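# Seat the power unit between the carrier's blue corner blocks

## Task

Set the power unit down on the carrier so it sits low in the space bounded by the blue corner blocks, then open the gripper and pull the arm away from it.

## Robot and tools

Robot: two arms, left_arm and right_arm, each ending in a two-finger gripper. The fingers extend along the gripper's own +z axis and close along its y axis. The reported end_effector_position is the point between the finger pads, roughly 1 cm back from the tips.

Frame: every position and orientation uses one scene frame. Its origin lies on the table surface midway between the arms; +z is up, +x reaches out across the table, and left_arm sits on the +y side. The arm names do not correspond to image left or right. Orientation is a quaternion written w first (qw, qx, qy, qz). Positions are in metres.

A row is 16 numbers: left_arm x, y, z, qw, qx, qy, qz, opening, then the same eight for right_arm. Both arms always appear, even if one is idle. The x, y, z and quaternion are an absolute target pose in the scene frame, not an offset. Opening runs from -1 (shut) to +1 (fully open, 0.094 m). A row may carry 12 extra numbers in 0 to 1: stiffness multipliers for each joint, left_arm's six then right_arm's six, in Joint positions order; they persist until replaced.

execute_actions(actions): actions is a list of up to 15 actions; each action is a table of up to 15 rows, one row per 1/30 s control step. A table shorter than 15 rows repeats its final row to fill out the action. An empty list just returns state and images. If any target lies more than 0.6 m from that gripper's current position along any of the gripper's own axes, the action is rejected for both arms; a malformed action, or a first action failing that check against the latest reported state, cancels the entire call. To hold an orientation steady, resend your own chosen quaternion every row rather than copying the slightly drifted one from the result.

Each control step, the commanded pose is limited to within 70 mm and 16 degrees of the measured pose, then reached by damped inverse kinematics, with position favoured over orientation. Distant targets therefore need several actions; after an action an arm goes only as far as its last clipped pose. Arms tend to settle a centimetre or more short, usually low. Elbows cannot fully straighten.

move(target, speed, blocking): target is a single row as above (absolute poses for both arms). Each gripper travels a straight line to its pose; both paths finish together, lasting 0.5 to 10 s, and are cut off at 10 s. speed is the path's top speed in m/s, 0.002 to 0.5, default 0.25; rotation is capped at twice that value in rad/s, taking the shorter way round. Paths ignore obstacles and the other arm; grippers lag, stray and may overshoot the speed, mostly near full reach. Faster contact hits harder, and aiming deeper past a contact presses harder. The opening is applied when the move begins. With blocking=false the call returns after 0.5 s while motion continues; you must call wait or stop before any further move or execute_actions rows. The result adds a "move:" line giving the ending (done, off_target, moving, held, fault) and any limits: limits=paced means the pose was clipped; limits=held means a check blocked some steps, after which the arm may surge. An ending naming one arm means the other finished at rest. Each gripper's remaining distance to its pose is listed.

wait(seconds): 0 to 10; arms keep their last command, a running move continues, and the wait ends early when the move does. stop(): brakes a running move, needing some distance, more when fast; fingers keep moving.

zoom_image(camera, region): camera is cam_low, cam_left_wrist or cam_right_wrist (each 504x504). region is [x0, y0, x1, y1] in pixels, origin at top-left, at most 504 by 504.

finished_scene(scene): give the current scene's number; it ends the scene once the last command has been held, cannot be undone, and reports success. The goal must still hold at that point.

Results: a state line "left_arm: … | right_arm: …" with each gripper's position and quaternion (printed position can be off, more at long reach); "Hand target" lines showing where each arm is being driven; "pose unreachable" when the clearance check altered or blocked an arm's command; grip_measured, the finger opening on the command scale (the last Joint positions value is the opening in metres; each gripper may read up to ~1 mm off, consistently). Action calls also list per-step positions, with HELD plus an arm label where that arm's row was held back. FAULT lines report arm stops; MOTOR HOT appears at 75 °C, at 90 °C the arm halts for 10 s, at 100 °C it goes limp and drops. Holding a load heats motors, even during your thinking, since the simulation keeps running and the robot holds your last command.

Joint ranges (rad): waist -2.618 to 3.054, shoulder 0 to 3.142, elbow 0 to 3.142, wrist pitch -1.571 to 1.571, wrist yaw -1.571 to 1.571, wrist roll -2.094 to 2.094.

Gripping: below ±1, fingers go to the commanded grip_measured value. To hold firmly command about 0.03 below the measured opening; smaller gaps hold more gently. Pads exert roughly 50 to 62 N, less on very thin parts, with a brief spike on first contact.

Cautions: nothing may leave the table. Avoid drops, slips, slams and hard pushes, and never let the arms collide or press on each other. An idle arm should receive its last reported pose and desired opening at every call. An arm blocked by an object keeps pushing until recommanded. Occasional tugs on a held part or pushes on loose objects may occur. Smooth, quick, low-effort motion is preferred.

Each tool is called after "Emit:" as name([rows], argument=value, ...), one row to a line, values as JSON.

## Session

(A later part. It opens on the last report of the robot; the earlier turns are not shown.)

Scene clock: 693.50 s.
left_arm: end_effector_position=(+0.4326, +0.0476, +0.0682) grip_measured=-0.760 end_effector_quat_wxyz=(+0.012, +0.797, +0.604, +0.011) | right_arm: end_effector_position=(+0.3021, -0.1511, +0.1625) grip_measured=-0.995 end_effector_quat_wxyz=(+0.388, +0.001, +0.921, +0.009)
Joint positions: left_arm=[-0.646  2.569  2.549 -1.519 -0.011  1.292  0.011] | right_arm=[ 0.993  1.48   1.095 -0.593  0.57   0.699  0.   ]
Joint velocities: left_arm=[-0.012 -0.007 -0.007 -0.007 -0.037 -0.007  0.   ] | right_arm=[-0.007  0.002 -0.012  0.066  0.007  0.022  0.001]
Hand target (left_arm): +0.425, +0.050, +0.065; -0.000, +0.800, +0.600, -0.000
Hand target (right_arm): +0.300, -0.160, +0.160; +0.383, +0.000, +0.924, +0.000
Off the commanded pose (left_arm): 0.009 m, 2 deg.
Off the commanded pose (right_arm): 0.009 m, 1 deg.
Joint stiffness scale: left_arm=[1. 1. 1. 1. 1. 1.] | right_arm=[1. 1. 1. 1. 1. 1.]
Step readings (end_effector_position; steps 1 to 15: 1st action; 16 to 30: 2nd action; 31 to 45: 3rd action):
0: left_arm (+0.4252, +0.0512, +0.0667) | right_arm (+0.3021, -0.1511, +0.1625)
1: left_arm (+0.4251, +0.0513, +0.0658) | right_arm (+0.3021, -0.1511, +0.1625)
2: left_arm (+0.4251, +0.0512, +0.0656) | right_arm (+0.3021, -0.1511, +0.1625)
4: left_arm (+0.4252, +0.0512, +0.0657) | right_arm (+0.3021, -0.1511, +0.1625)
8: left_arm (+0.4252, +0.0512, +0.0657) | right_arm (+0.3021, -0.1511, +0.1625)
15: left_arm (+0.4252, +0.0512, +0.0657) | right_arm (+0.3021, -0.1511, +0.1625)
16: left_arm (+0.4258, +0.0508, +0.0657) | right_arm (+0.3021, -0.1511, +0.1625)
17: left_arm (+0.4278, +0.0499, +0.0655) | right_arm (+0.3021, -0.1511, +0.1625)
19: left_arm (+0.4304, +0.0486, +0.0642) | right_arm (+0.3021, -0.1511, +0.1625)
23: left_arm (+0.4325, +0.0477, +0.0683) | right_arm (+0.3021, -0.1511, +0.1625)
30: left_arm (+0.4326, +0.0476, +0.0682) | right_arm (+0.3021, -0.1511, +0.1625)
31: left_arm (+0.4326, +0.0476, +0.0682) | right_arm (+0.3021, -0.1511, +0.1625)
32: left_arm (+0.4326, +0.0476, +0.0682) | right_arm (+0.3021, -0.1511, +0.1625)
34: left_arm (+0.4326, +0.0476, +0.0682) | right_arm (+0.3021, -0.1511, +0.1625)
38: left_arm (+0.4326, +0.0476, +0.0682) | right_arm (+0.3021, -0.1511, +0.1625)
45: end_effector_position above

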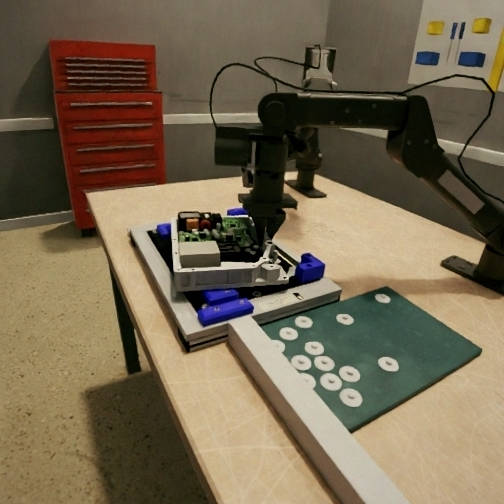

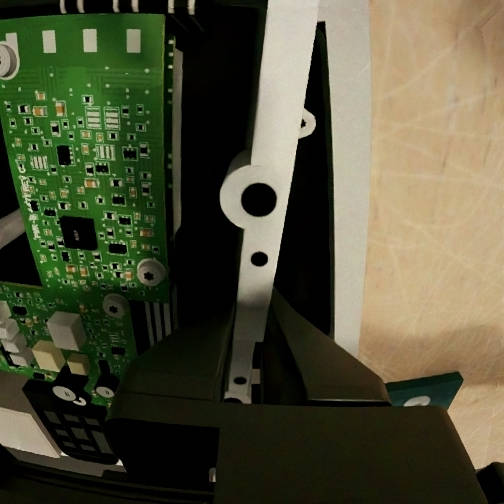

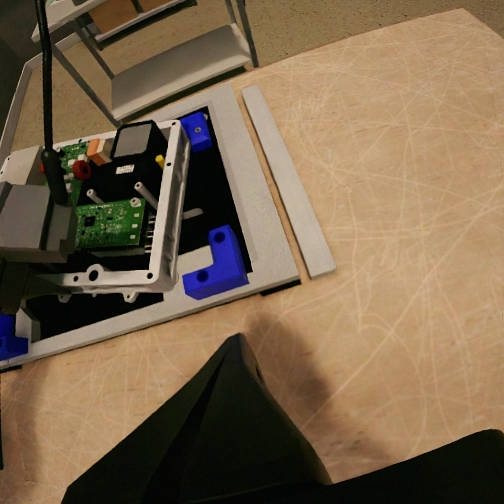

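Gripped. Lift slightly and drag toward −y with some CCW rotation.

Emit:
move(target=[0.435,0.02,0.085,0,0.77,0.64,0,-0.88, 0.30,-0.16,0.16,0.383,0,0.924,0,-1], speed=0.02)

Scene clock: 700.10 s.
left_arm: end_effector_position=(+0.4333, +0.0434, +0.0697) grip_measured=-0.760 end_effector_quat_wxyz=(+0.009, +0.784, +0.620, +0.015) | right_arm: end_effector_position=(+0.3022, -0.1509, +0.1626) grip_measured=-0.995 end_effector_quat_wxyz=(+0.389, +0.001, +0.921, +0.009)
Joint positions: left_arm=[-0.656  2.621  2.654 -1.576 -0.023  1.24   0.011] | right_arm=[ 0.993  1.48   1.095 -0.592  0.57   0.699  0.   ]
Joint velocities: left_arm=[-0.017 -0.002  0.002 -0.007 -0.037 -0.066 -0.   ] | right_arm=[ 0.007  0.007  0.012 -0.022 -0.081 -0.081  0.   ]
Hand target (left_arm): +0.433, +0.021, +0.085; +0.045, +0.770, +0.636, +0.014
Hand target (right_arm): +0.300, -0.160, +0.160; +0.383, +0.000, +0.924, +0.000
Off the commanded pose (left_arm): 0.028 m, 3 deg.
Off the commanded pose (right_arm): 0.010 m, 1 deg.
Joint stiffness scale: left_arm=[1. 1. 1. 1. 1. 1.] | right_arm=[1. 1. 1. 1. 1. 1.]
joint sent to its limit (left arm) — the command would take joint 4 (wrist pitch) past its lower limit, so that joint was sent only as far as its limit.
move: off_target (left_arm)

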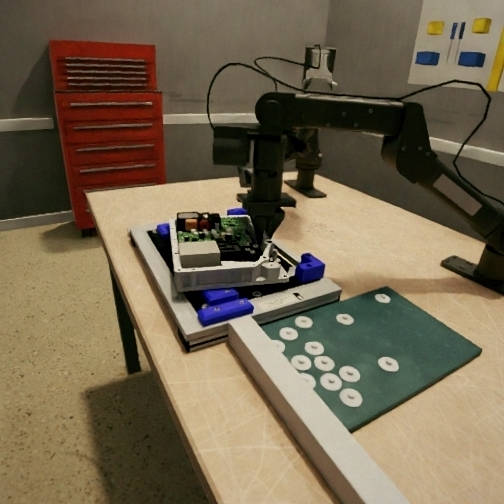

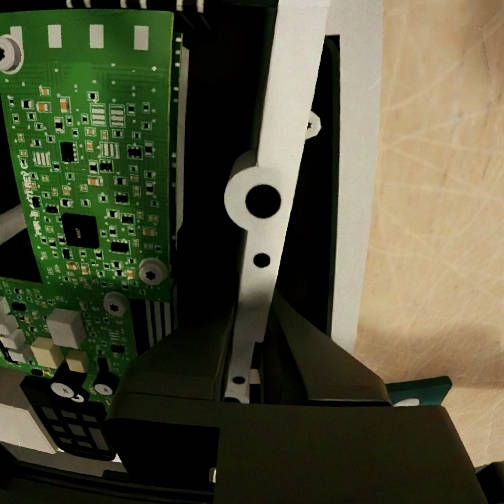

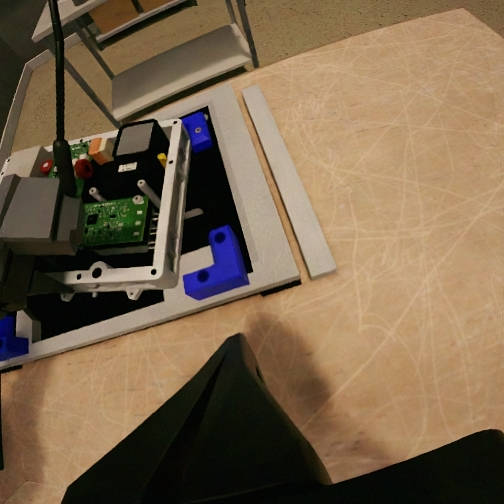

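Emit:
move(target=[0.445,-0.02,0.11,0,0.77,0.64,0,-0.9, 0.30,-0.16,0.16,0.383,0,0.924,0,-1], speed=0.03)

Scene clock: 709.77 s.
left_arm: end_effector_position=(+0.4343, +0.0416, +0.0707) grip_measured=-0.760 end_effector_quat_wxyz=(+0.009, +0.779, +0.626, +0.028) | right_arm: end_effector_position=(+0.3023, -0.1508, +0.1628) grip_measured=-0.995 end_effector_quat_wxyz=(+0.389, +0.001, +0.921, +0.010)
Joint positions: left_arm=[-0.667  2.626  2.667 -1.578 -0.047  1.215  0.011] | right_arm=[ 0.993  1.48   1.095 -0.591  0.57   0.699  0.   ]
Joint velocities: left_arm=[-0.007 -0.002  0.012 -0.037 -0.022  0.007 -0.   ] | right_arm=[-0.017  0.017  0.007 -0.051  0.007  0.037 -0.001]
Hand target (left_arm): +0.435, -0.011, +0.110; +0.100, +0.770, +0.629, +0.027
Hand target (right_arm): +0.300, -0.160, +0.160; +0.383, +0.000, +0.924, +0.000
Off the commanded pose (left_arm): 0.074 m, 4 deg; position clipped at the last step of the last action.
Off the commanded pose (right_arm): 0.010 m, 1 deg.
Joint stiffness scale: left_arm=[1. 1. 1. 1. 1. 1.] | right_arm=[1. 1. 1. 1. 1. 1.]
joint sent to its limit (left arm) — the command would take joint 4 (wrist pitch) past its lower limit, so that joint was sent only as far as its limit.
move: off_target (left_arm); limits=paced

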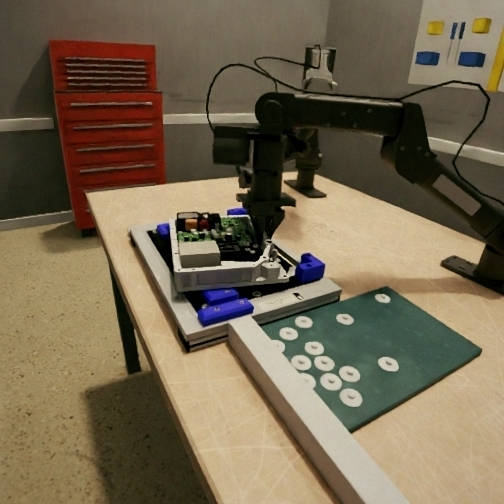

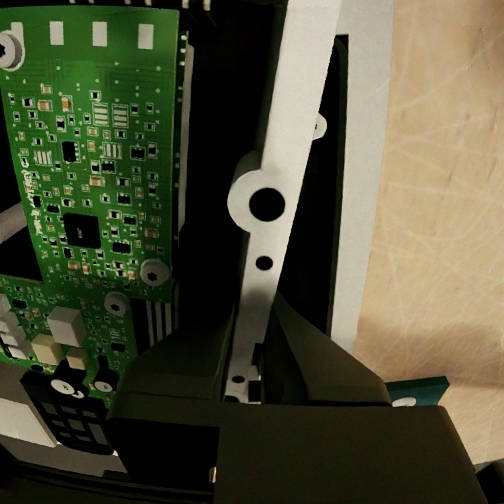

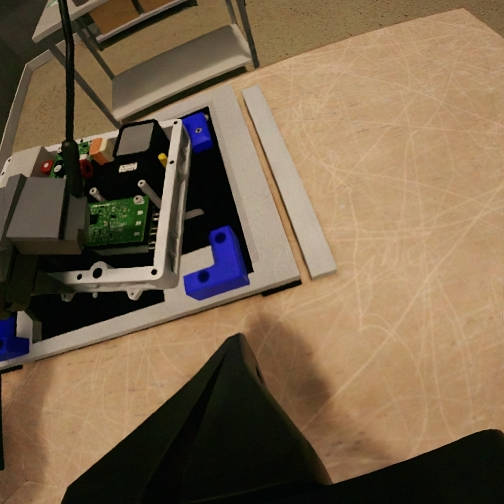

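Emit:
move(target=[0.435,0.04,0.08,0,0.77,0.64,0,-0.9, 0.45,-0.055,0.12,0.26,0,0.966,0,-0.2])

Scene clock: 717.50 s.
left_arm: end_effector_position=(+0.4344, +0.0461, +0.0685) grip_measured=-0.755 end_effector_quat_wxyz=(+0.007, +0.784, +0.620, +0.015) | right_arm: end_effector_position=(+0.3989, -0.1007, +0.1279) grip_measured=-0.202 end_effector_quat_wxyz=(+0.287, -0.002, +0.958, -0.029)
Joint positions: left_arm=[-0.651  2.622  2.652 -1.577 -0.024  1.245  0.011] | right_arm=[ 0.856  2.033  1.736 -0.857  0.423  0.644  0.037]
Joint velocities: left_arm=[-0.017 -0.012  0.007 -0.066 -0.037  0.022 -0.001] | right_arm=[-0.002 -0.002  0.002 -0.037  0.037 -0.066 -0.001]
Hand target (left_arm): +0.434, +0.040, +0.080; +0.025, +0.770, +0.638, +0.009
Hand target (right_arm): +0.401, -0.098, +0.133; +0.298, +0.001, +0.954, -0.021
Off the commanded pose (left_arm): 0.013 m, 3 deg.
Off the commanded pose (right_arm): 0.069 m, 5 deg.
Joint stiffness scale: left_arm=[1. 1. 1. 1. 1. 1.] | right_arm=[1. 1. 1. 1. 1. 1.]
joint sent to its limit (left arm) — the command would take joint 4 (wrist pitch) past its lower limit, so that joint was sent only as far as its limit.
move: held (right_arm), off_target (left_arm); limits=held; held on 11 of 31 steps (right_arm), including the last (right_arm)
pose unreachable (right arm): on one or more control steps of this call, first in action 0 (counted from 0), this arm could not follow its commanded pose, so it was not sent that pose on those steps. On the call's last step it was still not sent that pose. It may still have moved: this result reports where it is.
cause: the commanded pose would bring a part of the arm too close to another arm (this arm's wrist (the part past joint 4) and the other arm's wrist (the part past joint 4)).

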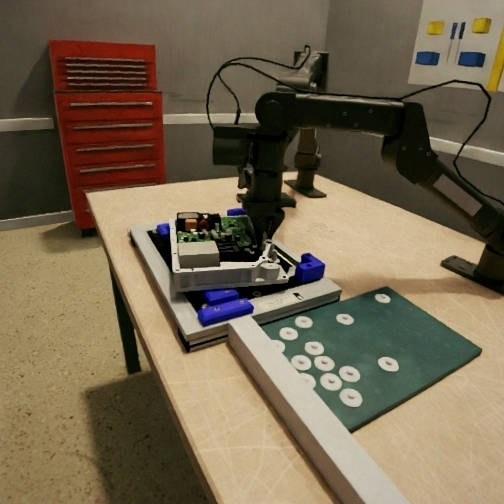

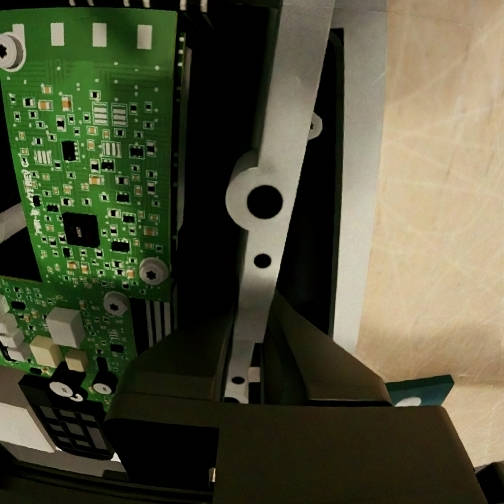

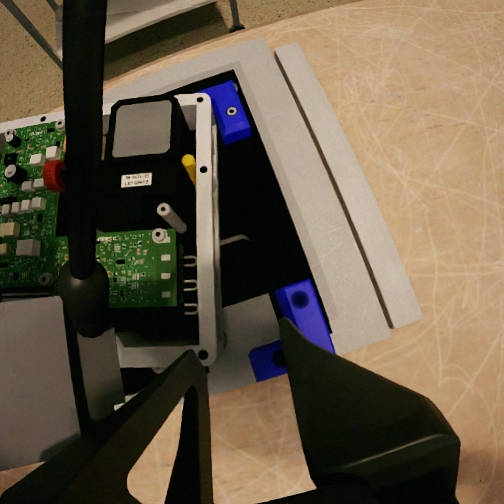

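Emit:
execute_actions([
  [[0.434,0.046,0.068,0,0.78,0.62,0,0, 0.40,-0.10,0.13,0.26,0,0.966,0,-0.2]],
  [[0.434,0.046,0.13,0,0.78,0.62,0,0, 0.40,-0.10,0.13,0.26,0,0.966,0,-0.2]],
  [[0.45,0.10,0.14,0,0.5,0.866,0,0, 0.40,-0.10,0.13,0.26,0,0.966,0,-0.2]],
  [[0.47,0.15,0.14,0,0.2,0.98,0,0, 0.43,-0.085,0.12,0.26,0,0.966,0,-0.2]],
  [[0.48,0.18,0.13,0.1,0.1,0.99,0,-0.3, 0.47,-0.08,0.11,0.26,0,0.966,0,-0.2]],
  [[0.48,0.18,0.13,0.1,0.1,0.99,0,-0.3, 0.47,-0.08,0.11,0.26,0,0.966,0,-0.2]],
])

Scene clock: 734.47 s.
left_arm: end_effector_position=(+0.4787, +0.1803, +0.1197) grip_measured=-0.298 end_effector_quat_wxyz=(+0.084, +0.103, +0.991, -0.002) | right_arm: end_effector_position=(+0.4719, -0.0818, +0.1126) grip_measured=-0.202 end_effector_quat_wxyz=(+0.266, +0.007, +0.964, +0.004)
Joint positions: left_arm=[-0.364  2.312  2.276 -1.37  -0.024 -0.062  0.033] | right_arm=[ 0.759  2.335  2.173 -0.96   0.31   0.585  0.037]
Joint velocities: left_arm=[-0.027  0.002  0.012  0.007  0.037  0.022  0.   ] | right_arm=[ 0.002  0.002 -0.022 -0.037  0.051 -0.022  0.   ]
Hand target (left_arm): +0.480, +0.180, +0.130; +0.100, +0.100, +0.990, -0.000
Hand target (right_arm): +0.470, -0.080, +0.110; +0.260, +0.000, +0.966, +0.000
Off the commanded pose (left_arm): 0.010 m, 2 deg.
Off the commanded pose (right_arm): 0.004 m, 1 deg.
Joint stiffness scale: left_arm=[1. 1. 1. 1. 1. 1.] | right_arm=[1. 1. 1. 1. 1. 1.]
Step readings (end_effector_position; steps 1 to 15: 1st action; 16 to 30: 2nd action; 31 to 45: 3rd action; 46 to 60: 4th action; 61 to 75: 5th action; 76 to 90: 6th action):
0: left_arm (+0.4344, +0.0461, +0.0685) | right_arm (+0.3989, -0.1007, +0.1279)
1: left_arm (+0.4345, +0.0461, +0.0685) | right_arm (+0.3987, -0.1004, +0.1277)
2: left_arm (+0.4346, +0.0463, +0.0685) | right_arm (+0.3984, -0.0999, +0.1273)
4: left_arm (+0.4322, +0.0461, +0.0673) | right_arm (+0.3967, -0.0999, +0.1261)
8: left_arm (+0.4318, +0.0454, +0.0673) | right_arm (+0.3962, -0.0999, +0.1258)
15: left_arm (+0.4318, +0.0454, +0.0673) | right_arm (+0.3956, -0.0985, +0.1259)
16: left_arm (+0.4315, +0.0455, +0.0710) | right_arm (+0.3955, -0.0985, +0.1258)
17: left_arm (+0.4311, +0.0466, +0.0745) | right_arm (+0.3951, -0.0987, +0.1256)
19: left_arm (+0.4335, +0.0493, +0.0882) | right_arm (+0.3961, -0.1010, +0.1259)
23: left_arm (+0.4364, +0.0522, +0.1176) | right_arm (+0.3984, -0.1031, +0.1269)
30: left_arm (+0.4357, +0.0512, +0.1267) | right_arm (+0.3981, -0.1026, +0.1267)
31: left_arm (+0.4366, +0.0539, +0.1273) | right_arm (+0.3981, -0.1026, +0.1267)
32: left_arm (+0.4369, +0.0581, +0.1273) | right_arm (+0.3981, -0.1026, +0.1267)
34: left_arm (+0.4420, +0.0730, +0.1277) | right_arm (+0.3981, -0.1026, +0.1267)
38: left_arm (+0.4546, +0.1020, +0.1289) | right_arm (+0.3980, -0.1025, +0.1266)
45: left_arm (+0.4556, +0.1053, +0.1288) | right_arm (+0.3980, -0.1025, +0.1266)
46: left_arm (+0.4563, +0.1073, +0.1285) | right_arm (+0.3996, -0.1014, +0.1266)
47: left_arm (+0.4574, +0.1103, +0.1283) | right_arm (+0.4065, -0.0963, +0.1284)
49: left_arm (+0.4628, +0.1236, +0.1280) | right_arm (+0.4212, -0.0857, +0.1297)
53: left_arm (+0.4732, +0.1521, +0.1279) | right_arm (+0.4288, -0.0815, +0.1217)
60: left_arm (+0.4744, +0.1558, +0.1279) | right_arm (+0.4283, -0.0816, +0.1206)
61: left_arm (+0.4744, +0.1565, +0.1270) | right_arm (+0.4307, -0.0811, +0.1206)
62: left_arm (+0.4733, +0.1584, +0.1254) | right_arm (+0.4388, -0.0769, +0.1228)
64: left_arm (+0.4706, +0.1660, +0.1210) | right_arm (+0.4574, -0.0724, +0.1239)
68: left_arm (+0.4675, +0.1808, +0.1142) | right_arm (+0.4736, -0.0786, +0.1148)
75: left_arm (+0.4725, +0.1819, +0.1190) | right_arm (+0.4726, -0.0814, +0.1116)
76: left_arm (+0.4737, +0.1816, +0.1198) | right_arm (+0.4726, -0.0813, +0.1121)
77: left_arm (+0.4748, +0.1813, +0.1203) | right_arm (+0.4727, -0.0812, +0.1125)
79: left_arm (+0.4764, +0.1809, +0.1207) | right_arm (+0.4727, -0.0812, +0.1130)
83: left_arm (+0.4777, +0.1805, +0.1197) | right_arm (+0.4722, -0.0815, +0.1128)
90: end_effector_position above

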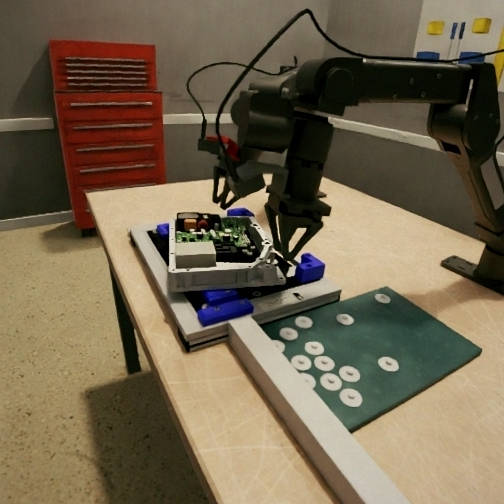

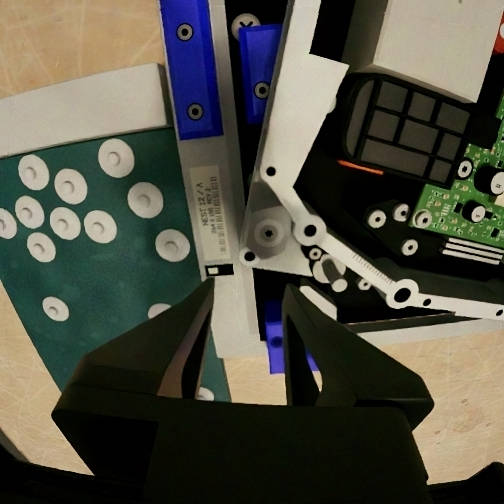

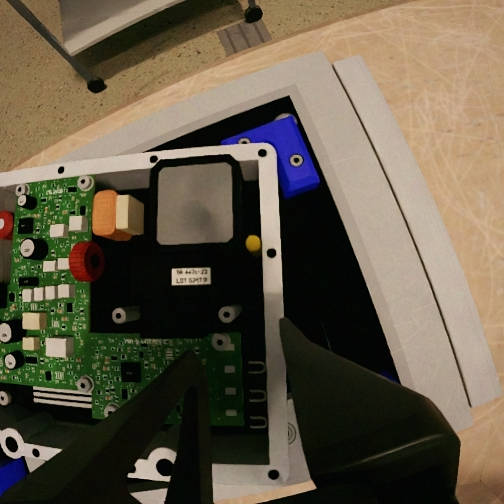

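Emit:
execute_actions([
  [[0.53,0.168,0.12,0.2,0.05,0.98,0,-0.3, 0.48,-0.08,0.09,0.26,0,0.966,0,-0.2]],
  [[0.53,0.168,0.12,0.2,0.05,0.98,0,-0.3, 0.485,-0.08,0.075,0.26,0,0.966,0,-0.2]],
  [[0.53,0.168,0.12,0.2,0.05,0.98,0,-0.3, 0.485,-0.08,0.068,0.26,0,0.966,0,-0.2]],
])

Scene clock: 745.80 s.
left_arm: end_effector_position=(+0.5303, +0.1728, +0.1111) grip_measured=-0.299 end_effector_quat_wxyz=(+0.186, +0.049, +0.981, -0.001) | right_arm: end_effector_position=(+0.4822, -0.0713, +0.0998) grip_measured=-0.202 end_effector_quat_wxyz=(+0.278, -0.000, +0.960, +0.018)
Joint positions: left_arm=[-0.371  2.312  2.187 -1.079 -0.08  -0.163  0.033] | right_arm=[ 0.759  2.363  2.157 -0.877  0.297  0.567  0.037]
Joint velocities: left_arm=[-0.002  0.002 -0.002 -0.051  0.022  0.007  0.001] | right_arm=[-0.007  0.002 -0.022 -0.022  0.051  0.022  0.   ]
Hand target (left_arm): +0.530, +0.168, +0.120; +0.199, +0.050, +0.979, -0.000
Hand target (right_arm): +0.484, -0.081, +0.069; +0.260, +0.000, +0.966, +0.000
Off the commanded pose (left_arm): 0.010 m, 2 deg.
Off the commanded pose (right_arm): 0.033 m, 3 deg.
Joint stiffness scale: left_arm=[1. 1. 1. 1. 1. 1.] | right_arm=[1. 1. 1. 1. 1. 1.]
Step readings (end_effector_position; steps 1 to 15: 1st action; 16 to 30: 2nd action; 31 to 45: 3rd action):
0: left_arm (+0.4791, +0.1802, +0.1198) | right_arm (+0.4718, -0.0818, +0.1126)
1: left_arm (+0.4823, +0.1801, +0.1192) | right_arm (+0.4723, -0.0814, +0.1117)
2: left_arm (+0.4896, +0.1791, +0.1194) | right_arm (+0.4737, -0.0803, +0.1109)
4: left_arm (+0.5032, +0.1772, +0.1185) | right_arm (+0.4757, -0.0787, +0.1068)
8: left_arm (+0.5171, +0.1749, +0.1135) | right_arm (+0.4769, -0.0773, +0.1000)
15: left_arm (+0.5259, +0.1731, +0.1108) | right_arm (+0.4784, -0.0758, +0.1008)
16: left_arm (+0.5269, +0.1730, +0.1109) | right_arm (+0.4788, -0.0755, +0.1003)
17: left_arm (+0.5276, +0.1730, +0.1110) | right_arm (+0.4791, -0.0752, +0.1002)
19: left_arm (+0.5286, +0.1729, +0.1110) | right_arm (+0.4802, -0.0739, +0.1008)
23: left_arm (+0.5294, +0.1729, +0.1108) | right_arm (+0.4811, -0.0726, +0.1012)
30: left_arm (+0.5301, +0.1728, +0.1110) | right_arm (+0.4816, -0.0719, +0.1014)
31: left_arm (+0.5302, +0.1728, +0.1110) | right_arm (+0.4817, -0.0718, +0.1001)
32: left_arm (+0.5302, +0.1728, +0.1110) | right_arm (+0.4819, -0.0717, +0.0998)
34: left_arm (+0.5302, +0.1728, +0.1110) | right_arm (+0.4822, -0.0714, +0.0997)
38: left_arm (+0.5302, +0.1728, +0.1110) | right_arm (+0.4822, -0.0713, +0.0998)
45: end_effector_position above

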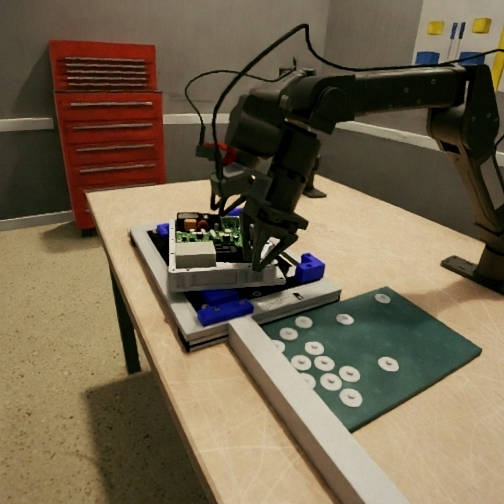

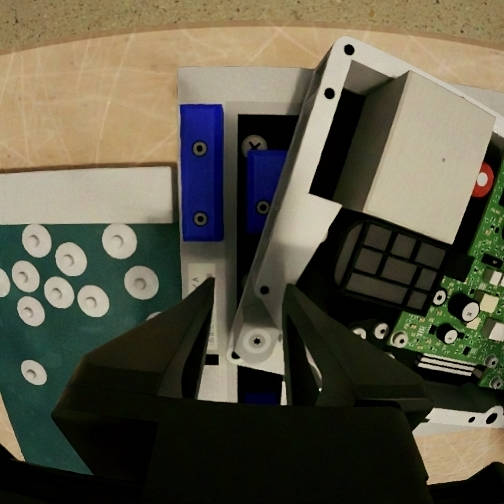

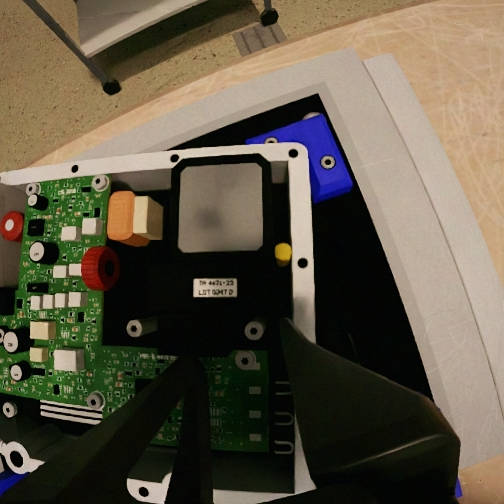

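Emit:
execute_actions([
  [[0.53,0.205,0.11,0.2,0.05,0.98,0,-1, 0.478,-0.088,0.11,0.26,0,0.966,0,0]],
  [[0.53,0.205,0.085,0.2,0.05,0.98,0,-1, 0.478,-0.092,0.10,0.26,0,0.966,0,0]],
  [[0.53,0.205,0.085,0.2,0.05,0.98,0,-1, 0.485,-0.092,0.075,0.26,0,0.966,0,0]],
  [[0.53,0.205,0.085,0.2,0.05,0.98,0,-1, 0.485,-0.092,0.07,0.26,0,0.966,0,0]],
])

Scene clock: 759.47 s.
left_arm: end_effector_position=(+0.5289, +0.2087, +0.0761) grip_measured=-0.986 end_effector_quat_wxyz=(+0.187, +0.045, +0.981, +0.005) | right_arm: end_effector_position=(+0.4793, -0.0791, +0.0981) grip_measured=-0.002 end_effector_quat_wxyz=(+0.274, -0.005, +0.962, +0.019)
Joint positions: left_arm=[-0.302  2.255  1.953 -0.897 -0.07  -0.106  0.001] | right_arm=[ 0.747  2.329  2.094 -0.85   0.283  0.548  0.047]
Joint velocities: left_arm=[-0.007 -0.007 -0.017 -0.022 -0.007  0.007  0.001] | right_arm=[-0.007 -0.007 -0.002 -0.007 -0.051 -0.051  0.001]
Hand target (left_arm): +0.530, +0.205, +0.085; +0.199, +0.050, +0.979, +0.000
Hand target (right_arm): +0.483, -0.093, +0.071; +0.259, +0.000, +0.966, +0.000
Off the commanded pose (left_arm): 0.010 m, 2 deg.
Off the commanded pose (right_arm): 0.032 m, 3 deg.
Joint stiffness scale: left_arm=[1. 1. 1. 1. 1. 1.] | right_arm=[1. 1. 1. 1. 1. 1.]
Step readings (end_effector_position; steps 1 to 15: 1st action; 16 to 30: 2nd action; 31 to 45: 3rd action; 46 to 60: 4th action):
0: left_arm (+0.5303, +0.1728, +0.1111) | right_arm (+0.4822, -0.0713, +0.0998)
1: left_arm (+0.5306, +0.1742, +0.1099) | right_arm (+0.4816, -0.0716, +0.1022)
2: left_arm (+0.5283, +0.1769, +0.1075) | right_arm (+0.4805, -0.0730, +0.1026)
4: left_arm (+0.5227, +0.1881, +0.1012) | right_arm (+0.4793, -0.0763, +0.1033)
8: left_arm (+0.5226, +0.2074, +0.0928) | right_arm (+0.4785, -0.0812, +0.1033)
15: left_arm (+0.5272, +0.2093, +0.0935) | right_arm (+0.4763, -0.0834, +0.1020)
16: left_arm (+0.5282, +0.2091, +0.0921) | right_arm (+0.4762, -0.0834, +0.1014)
17: left_arm (+0.5283, +0.2090, +0.0898) | right_arm (+0.4758, -0.0837, +0.1005)
19: left_arm (+0.5259, +0.2095, +0.0822) | right_arm (+0.4753, -0.0840, +0.1000)
23: left_arm (+0.5223, +0.2101, +0.0737) | right_arm (+0.4758, -0.0840, +0.0998)
30: left_arm (+0.5274, +0.2090, +0.0755) | right_arm (+0.4759, -0.0840, +0.0998)
31: left_arm (+0.5278, +0.2090, +0.0757) | right_arm (+0.4763, -0.0837, +0.0983)
32: left_arm (+0.5280, +0.2089, +0.0758) | right_arm (+0.4765, -0.0835, +0.0983)
34: left_arm (+0.5283, +0.2089, +0.0759) | right_arm (+0.4769, -0.0828, +0.0982)
38: left_arm (+0.5287, +0.2088, +0.0760) | right_arm (+0.4782, -0.0808, +0.0984)
45: left_arm (+0.5289, +0.2087, +0.0761) | right_arm (+0.4792, -0.0792, +0.0987)
46: left_arm (+0.5289, +0.2087, +0.0761) | right_arm (+0.4793, -0.0791, +0.0984)
47: left_arm (+0.5289, +0.2087, +0.0761) | right_arm (+0.4793, -0.0791, +0.0984)
49: left_arm (+0.5289, +0.2087, +0.0761) | right_arm (+0.4793, -0.0791, +0.0983)
53: left_arm (+0.5289, +0.2087, +0.0761) | right_arm (+0.4793, -0.0791, +0.0982)
60: end_effector_position above

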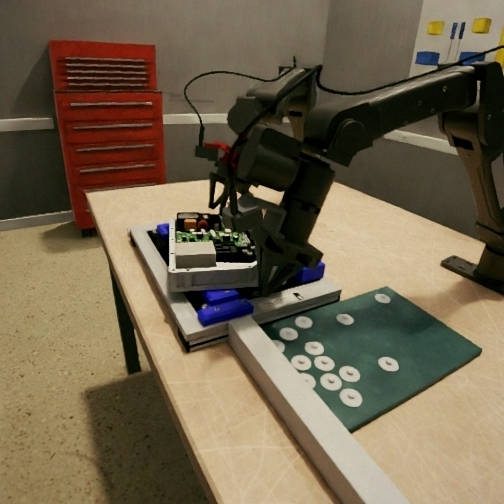

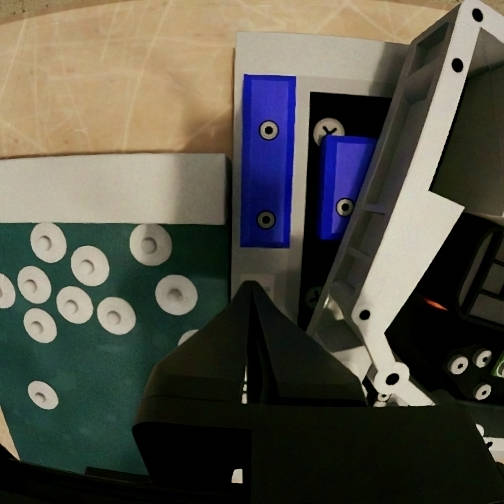

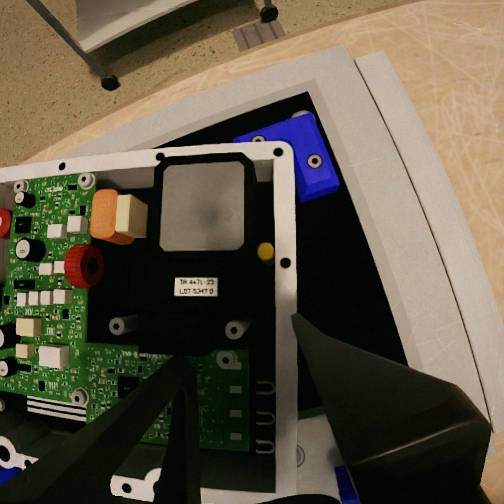

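Emit:
execute_actions([
  [[0.52,0.205,0.08,0.2,0.05,0.98,0,-1, 0.47,-0.08,0.13,0.26,0,0.966,0,0]],
  [[0.51,0.18,0.078,0.2,0.05,0.98,0,-1, 0.47,-0.08,0.13,0.26,0,0.966,0,0]],
  [[0.51,0.15,0.078,0.2,0.05,0.98,0,-1, 0.47,-0.08,0.13,0.26,0,0.966,0,0]],
  [[0.51,0.12,0.078,0.2,0.05,0.98,0,-1, 0.47,-0.08,0.13,0.26,0,0.966,0,0]],
  [[0.51,0.12,0.078,0.2,0.05,0.98,0,-1, 0.47,-0.08,0.13,0.26,0,0.966,0,0]],
])

Scene clock: 775.63 s.
left_arm: end_effector_position=(+0.5015, +0.1878, +0.0707) grip_measured=-0.987 end_effector_quat_wxyz=(+0.172, +0.013, +0.982, +0.079) | right_arm: end_effector_position=(+0.4721, -0.0815, +0.1373) grip_measured=-0.002 end_effector_quat_wxyz=(+0.265, +0.002, +0.964, +0.013)
Joint positions: left_arm=[-0.418  2.242  1.914 -0.956 -0.254 -0.262  0.001] | right_arm=[ 0.753  2.341  2.281 -1.051  0.289  0.572  0.047]
Joint velocities: left_arm=[-0.007 -0.022 -0.007 -0.037 -0.037  0.022 -0.   ] | right_arm=[-0.032 -0.022  0.012  0.007 -0.007 -0.037 -0.   ]
Hand target (left_arm): +0.504, +0.123, +0.081; +0.197, +0.053, +0.979, +0.001
Hand target (right_arm): +0.470, -0.080, +0.130; +0.260, -0.000, +0.966, +0.000
Off the commanded pose (left_arm): 0.069 m, 10 deg.
Off the commanded pose (right_arm): 0.008 m, 2 deg.
Joint stiffness scale: left_arm=[1. 1. 1. 1. 1. 1.] | right_arm=[1. 1. 1. 1. 1. 1.]
Step readings (end_effector_position; steps 1 to 15: 1st action; 16 to 30: 2nd action; 31 to 45: 3rd action; 46 to 60: 4th action; 61 to 75: 5th action):
0: left_arm (+0.5289, +0.2087, +0.0761) | right_arm (+0.4793, -0.0791, +0.0981)
1: left_arm (+0.5287, +0.2088, +0.0754) | right_arm (+0.4786, -0.0788, +0.1030)
2: left_arm (+0.5263, +0.2093, +0.0741) | right_arm (+0.4782, -0.0786, +0.1063)
4: left_arm (+0.5192, +0.2108, +0.0699) | right_arm (+0.4791, -0.0771, +0.1194)
8: left_arm (+0.5158, +0.2115, +0.0650) | right_arm (+0.4813, -0.0747, +0.1401)
15: left_arm (+0.5183, +0.2110, +0.0659) | right_arm (+0.4746, -0.0796, +0.1389)
16: left_arm (+0.5180, +0.2094, +0.0659) | right_arm (+0.4741, -0.0800, +0.1385)
17: left_arm (+0.5166, +0.2073, +0.0656) | right_arm (+0.4737, -0.0803, +0.1383)
19: left_arm (+0.5121, +0.1972, +0.0649) | right_arm (+0.4731, -0.0807, +0.1379)
23: left_arm (+0.5099, +0.1898, +0.0662) | right_arm (+0.4725, -0.0812, +0.1375)
30: left_arm (+0.5099, +0.1898, +0.0662) | right_arm (+0.4721, -0.0814, +0.1373)
31: left_arm (+0.5094, +0.1885, +0.0662) | right_arm (+0.4721, -0.0814, +0.1373)
32: left_arm (+0.5090, +0.1888, +0.0663) | right_arm (+0.4721, -0.0814, +0.1373)
34: left_arm (+0.5082, +0.1890, +0.0667) | right_arm (+0.4721, -0.0814, +0.1373)
38: left_arm (+0.5071, +0.1890, +0.0684) | right_arm (+0.4721, -0.0814, +0.1373)
45: left_arm (+0.5071, +0.1893, +0.0686) | right_arm (+0.4721, -0.0814, +0.1373)
46: left_arm (+0.5070, +0.1877, +0.0687) | right_arm (+0.4721, -0.0814, +0.1373)
47: left_arm (+0.5067, +0.1876, +0.0694) | right_arm (+0.4721, -0.0815, +0.1373)
49: left_arm (+0.5057, +0.1882, +0.0695) | right_arm (+0.4721, -0.0815, +0.1373)
53: left_arm (+0.5037, +0.1882, +0.0697) | right_arm (+0.4721, -0.0815, +0.1373)
60: left_arm (+0.5020, +0.1878, +0.0705) | right_arm (+0.4721, -0.0815, +0.1373)
61: left_arm (+0.5018, +0.1879, +0.0705) | right_arm (+0.4721, -0.0815, +0.1373)
62: left_arm (+0.5017, +0.1877, +0.0705) | right_arm (+0.4721, -0.0815, +0.1373)
64: left_arm (+0.5016, +0.1877, +0.0706) | right_arm (+0.4721, -0.0815, +0.1373)
68: left_arm (+0.5016, +0.1877, +0.0707) | right_arm (+0.4721, -0.0815, +0.1373)
75: end_effector_position above

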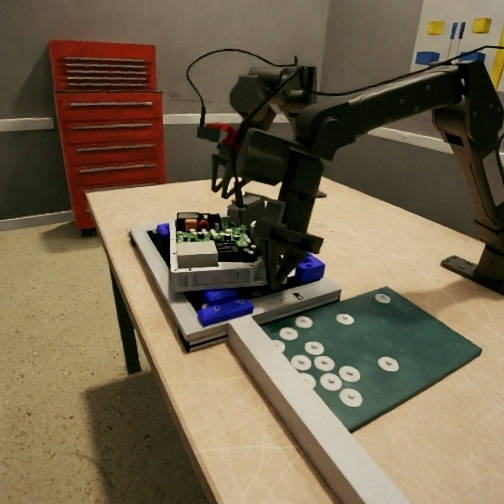

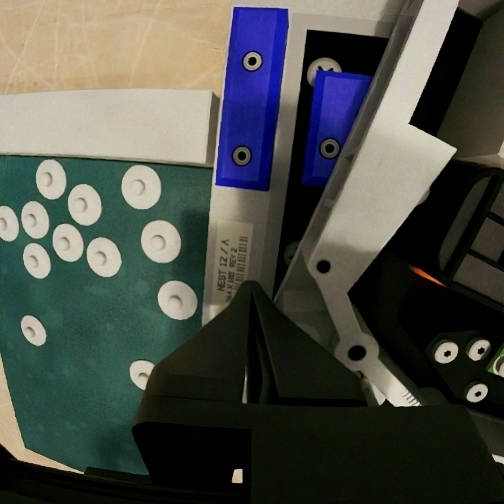

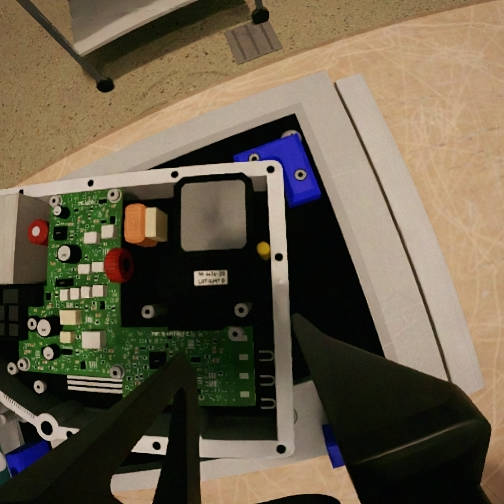

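Emit:
execute_actions([
  [[0.49,0.21,0.10,0.2,0.05,0.98,0,-1, 0.47,-0.08,0.13,0.26,0,0.966,0,0]],
  [[0.49,0.19,0.097,0.2,0.05,0.98,0,-1, 0.47,-0.08,0.13,0.26,0,0.966,0,0]],
  [[0.49,0.16,0.097,0.2,0.05,0.98,0,-1, 0.47,-0.08,0.13,0.26,0,0.966,0,0]],
  [[0.49,0.13,0.097,0.2,0.05,0.98,0,-1, 0.47,-0.08,0.13,0.26,0,0.966,0,0]],
  [[0.49,0.13,0.097,0.2,0.05,0.98,0,-1, 0.47,-0.08,0.13,0.26,0,0.966,0,0]],
])

Scene clock: 790.37 s.
left_arm: end_effector_position=(+0.4861, +0.1813, +0.0950) grip_measured=-0.987 end_effector_quat_wxyz=(+0.188, +0.020, +0.980, +0.063) | right_arm: end_effector_position=(+0.4721, -0.0815, +0.1373) grip_measured=-0.002 end_effector_quat_wxyz=(+0.265, +0.002, +0.964, +0.013)
Joint positions: left_arm=[-0.434  2.137  1.835 -0.945 -0.235 -0.261  0.001] | right_arm=[ 0.753  2.341  2.281 -1.051  0.289  0.572  0.047]
Joint velocities: left_arm=[-0.012 -0.002  0.012 -0.066 -0.022 -0.037 -0.001] | right_arm=[-0.007 -0.017 -0.032 -0.037 -0.007 -0.081 -0.001]
Hand target (left_arm): +0.487, +0.132, +0.099; +0.199, +0.051, +0.979, +0.001
Hand target (right_arm): +0.470, -0.080, +0.130; +0.260, -0.000, +0.966, +0.000
Off the commanded pose (left_arm): 0.051 m, 8 deg.
Off the commanded pose (right_arm): 0.008 m, 2 deg.
Joint stiffness scale: left_arm=[1. 1. 1. 1. 1. 1.] | right_arm=[1. 1. 1. 1. 1. 1.]
Step readings (end_effector_position; steps 1 to 15: 1st action; 16 to 30: 2nd action; 31 to 45: 3rd action; 46 to 60: 4th action; 61 to 75: 5th action):
0: left_arm (+0.5015, +0.1878, +0.0707) | right_arm (+0.4721, -0.0815, +0.1373)
1: left_arm (+0.5009, +0.1917, +0.0715) | right_arm (+0.4721, -0.0815, +0.1373)
2: left_arm (+0.4949, +0.1945, +0.0715) | right_arm (+0.4721, -0.0815, +0.1373)
4: left_arm (+0.4827, +0.2071, +0.0767) | right_arm (+0.4721, -0.0815, +0.1373)
8: left_arm (+0.4847, +0.2239, +0.0940) | right_arm (+0.4721, -0.0815, +0.1373)
15: left_arm (+0.4898, +0.2169, +0.0963) | right_arm (+0.4721, -0.0815, +0.1373)
16: left_arm (+0.4894, +0.2155, +0.0960) | right_arm (+0.4721, -0.0815, +0.1373)
17: left_arm (+0.4889, +0.2131, +0.0960) | right_arm (+0.4721, -0.0815, +0.1373)
19: left_arm (+0.4876, +0.2050, +0.0961) | right_arm (+0.4721, -0.0815, +0.1373)
23: left_arm (+0.4850, +0.1920, +0.0962) | right_arm (+0.4721, -0.0815, +0.1373)
30: left_arm (+0.4847, +0.1910, +0.0962) | right_arm (+0.4721, -0.0815, +0.1373)
31: left_arm (+0.4847, +0.1897, +0.0958) | right_arm (+0.4721, -0.0815, +0.1373)
32: left_arm (+0.4857, +0.1868, +0.0958) | right_arm (+0.4721, -0.0815, +0.1373)
34: left_arm (+0.4863, +0.1829, +0.0947) | right_arm (+0.4721, -0.0815, +0.1373)
38: left_arm (+0.4863, +0.1831, +0.0947) | right_arm (+0.4721, -0.0815, +0.1373)
45: left_arm (+0.4864, +0.1830, +0.0946) | right_arm (+0.4721, -0.0815, +0.1373)
46: left_arm (+0.4862, +0.1815, +0.0945) | right_arm (+0.4721, -0.0815, +0.1373)
47: left_arm (+0.4865, +0.1813, +0.0948) | right_arm (+0.4721, -0.0815, +0.1373)
49: left_arm (+0.4863, +0.1812, +0.0948) | right_arm (+0.4721, -0.0815, +0.1373)
53: left_arm (+0.4861, +0.1813, +0.0949) | right_arm (+0.4721, -0.0815, +0.1373)
60: left_arm (+0.4861, +0.1812, +0.0949) | right_arm (+0.4721, -0.0815, +0.1373)
61: left_arm (+0.4861, +0.1812, +0.0949) | right_arm (+0.4721, -0.0815, +0.1373)
62: left_arm (+0.4860, +0.1813, +0.0948) | right_arm (+0.4721, -0.0815, +0.1373)
64: left_arm (+0.4860, +0.1813, +0.0949) | right_arm (+0.4721, -0.0815, +0.1373)
68: left_arm (+0.4861, +0.1813, +0.0950) | right_arm (+0.4721, -0.0815, +0.1373)
75: end_effector_position above

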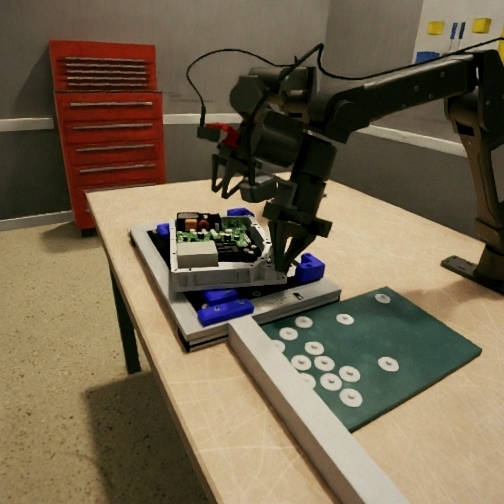

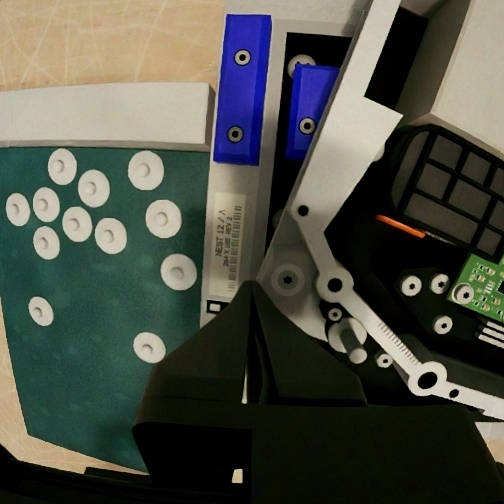

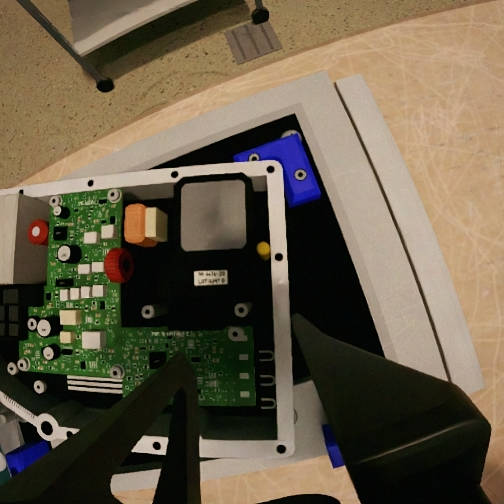

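Emit:
execute_actions([
  [[0.49,0.19,0.13,0.2,0.05,0.98,0,-1, 0.47,-0.096,0.13,0.26,0,0.966,0,-0.4]],
  [[0.505,0.17,0.13,0.2,0.05,0.98,0,-0.5, 0.47,-0.096,0.11,0.26,0,0.966,0,-0.4]],
  [[0.505,0.17,0.11,0.2,0.05,0.98,0,-0.5, 0.475,-0.096,0.09,0.26,0,0.966,0,-0.4]],
  [[0.505,0.17,0.09,0.2,0.05,0.98,0,-0.5, 0.478,-0.096,0.075,0.26,0,0.966,0,-0.4]],
  [[0.505,0.17,0.085,0.2,0.05,0.98,0,-0.5, 0.478,-0.096,0.07,0.26,0,0.966,0,-0.4]],
])

Scene clock: 806.47 s.
left_arm: end_effector_position=(+0.5045, +0.1740, +0.1002) grip_measured=-0.501 end_effector_quat_wxyz=(+0.202, +0.050, +0.978, +0.005) | right_arm: end_effector_position=(+0.4760, -0.0897, +0.0899) grip_measured=-0.398 end_effector_quat_wxyz=(+0.270, -0.000, +0.963, +0.010)
Joint positions: left_arm=[-0.391  2.152  1.871 -0.895 -0.106 -0.175  0.023] | right_arm=[ 0.738  2.304  2.024 -0.82   0.292  0.55   0.028]
Joint velocities: left_arm=[-0.007 -0.007 -0.017  0.051 -0.022 -0.007  0.   ] | right_arm=[-0.022 -0.027 -0.002 -0.051  0.051 -0.022  0.   ]
Hand target (left_arm): +0.505, +0.170, +0.085; +0.199, +0.050, +0.979, +0.000
Hand target (right_arm): +0.477, -0.096, +0.070; +0.260, +0.000, +0.966, -0.000
Off the commanded pose (left_arm): 0.016 m, 1 deg.
Off the commanded pose (right_arm): 0.021 m, 2 deg.
Joint stiffness scale: left_arm=[1. 1. 1. 1. 1. 1.] | right_arm=[1. 1. 1. 1. 1. 1.]
Step readings (end_effector_position; steps 1 to 15: 1st action; 16 to 30: 2nd action; 31 to 45: 3rd action; 46 to 60: 4th action; 61 to 75: 5th action):
0: left_arm (+0.4861, +0.1813, +0.0950) | right_arm (+0.4721, -0.0815, +0.1373)
1: left_arm (+0.4864, +0.1838, +0.0968) | right_arm (+0.4720, -0.0818, +0.1361)
2: left_arm (+0.4856, +0.1846, +0.0982) | right_arm (+0.4703, -0.0833, +0.1343)
4: left_arm (+0.4865, +0.1898, +0.1052) | right_arm (+0.4674, -0.0870, +0.1294)
8: left_arm (+0.4888, +0.1990, +0.1157) | right_arm (+0.4663, -0.0904, +0.1234)
15: left_arm (+0.4863, +0.1954, +0.1148) | right_arm (+0.4679, -0.0898, +0.1239)
16: left_arm (+0.4861, +0.1943, +0.1151) | right_arm (+0.4683, -0.0895, +0.1226)
17: left_arm (+0.4899, +0.1919, +0.1173) | right_arm (+0.4676, -0.0900, +0.1204)
19: left_arm (+0.4999, +0.1839, +0.1220) | right_arm (+0.4653, -0.0916, +0.1132)
23: left_arm (+0.5041, +0.1735, +0.1256) | right_arm (+0.4637, -0.0928, +0.1056)
30: left_arm (+0.5011, +0.1736, +0.1238) | right_arm (+0.4672, -0.0903, +0.1075)
31: left_arm (+0.5014, +0.1735, +0.1222) | right_arm (+0.4680, -0.0900, +0.1059)
32: left_arm (+0.5023, +0.1733, +0.1207) | right_arm (+0.4692, -0.0894, +0.1046)
34: left_arm (+0.5021, +0.1733, +0.1158) | right_arm (+0.4695, -0.0904, +0.0996)
38: left_arm (+0.5015, +0.1735, +0.1106) | right_arm (+0.4702, -0.0920, +0.0965)
45: left_arm (+0.5040, +0.1728, +0.1116) | right_arm (+0.4730, -0.0902, +0.0981)
46: left_arm (+0.5048, +0.1725, +0.1094) | right_arm (+0.4734, -0.0899, +0.0968)
47: left_arm (+0.5054, +0.1723, +0.1066) | right_arm (+0.4743, -0.0893, +0.0958)
49: left_arm (+0.5039, +0.1734, +0.0998) | right_arm (+0.4746, -0.0893, +0.0917)
53: left_arm (+0.5043, +0.1741, +0.1000) | right_arm (+0.4758, -0.0895, +0.0916)
60: left_arm (+0.5043, +0.1741, +0.1000) | right_arm (+0.4758, -0.0895, +0.0916)
61: left_arm (+0.5041, +0.1741, +0.0996) | right_arm (+0.4757, -0.0895, +0.0907)
62: left_arm (+0.5041, +0.1741, +0.0997) | right_arm (+0.4758, -0.0895, +0.0902)
64: left_arm (+0.5044, +0.1740, +0.1004) | right_arm (+0.4760, -0.0896, +0.0901)
68: left_arm (+0.5046, +0.1740, +0.1002) | right_arm (+0.4760, -0.0897, +0.0899)
75: end_effector_position above

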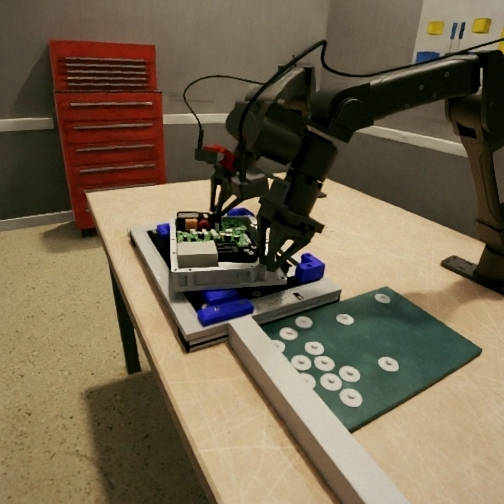

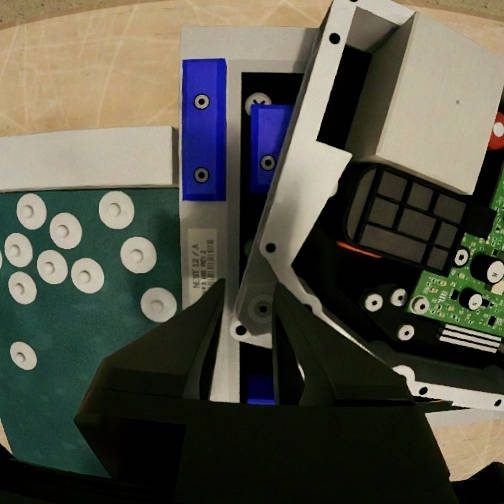

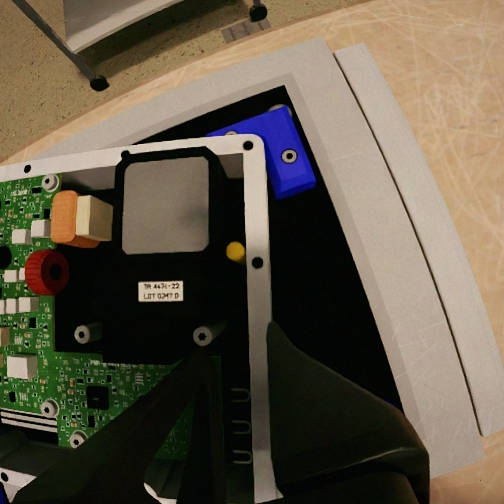

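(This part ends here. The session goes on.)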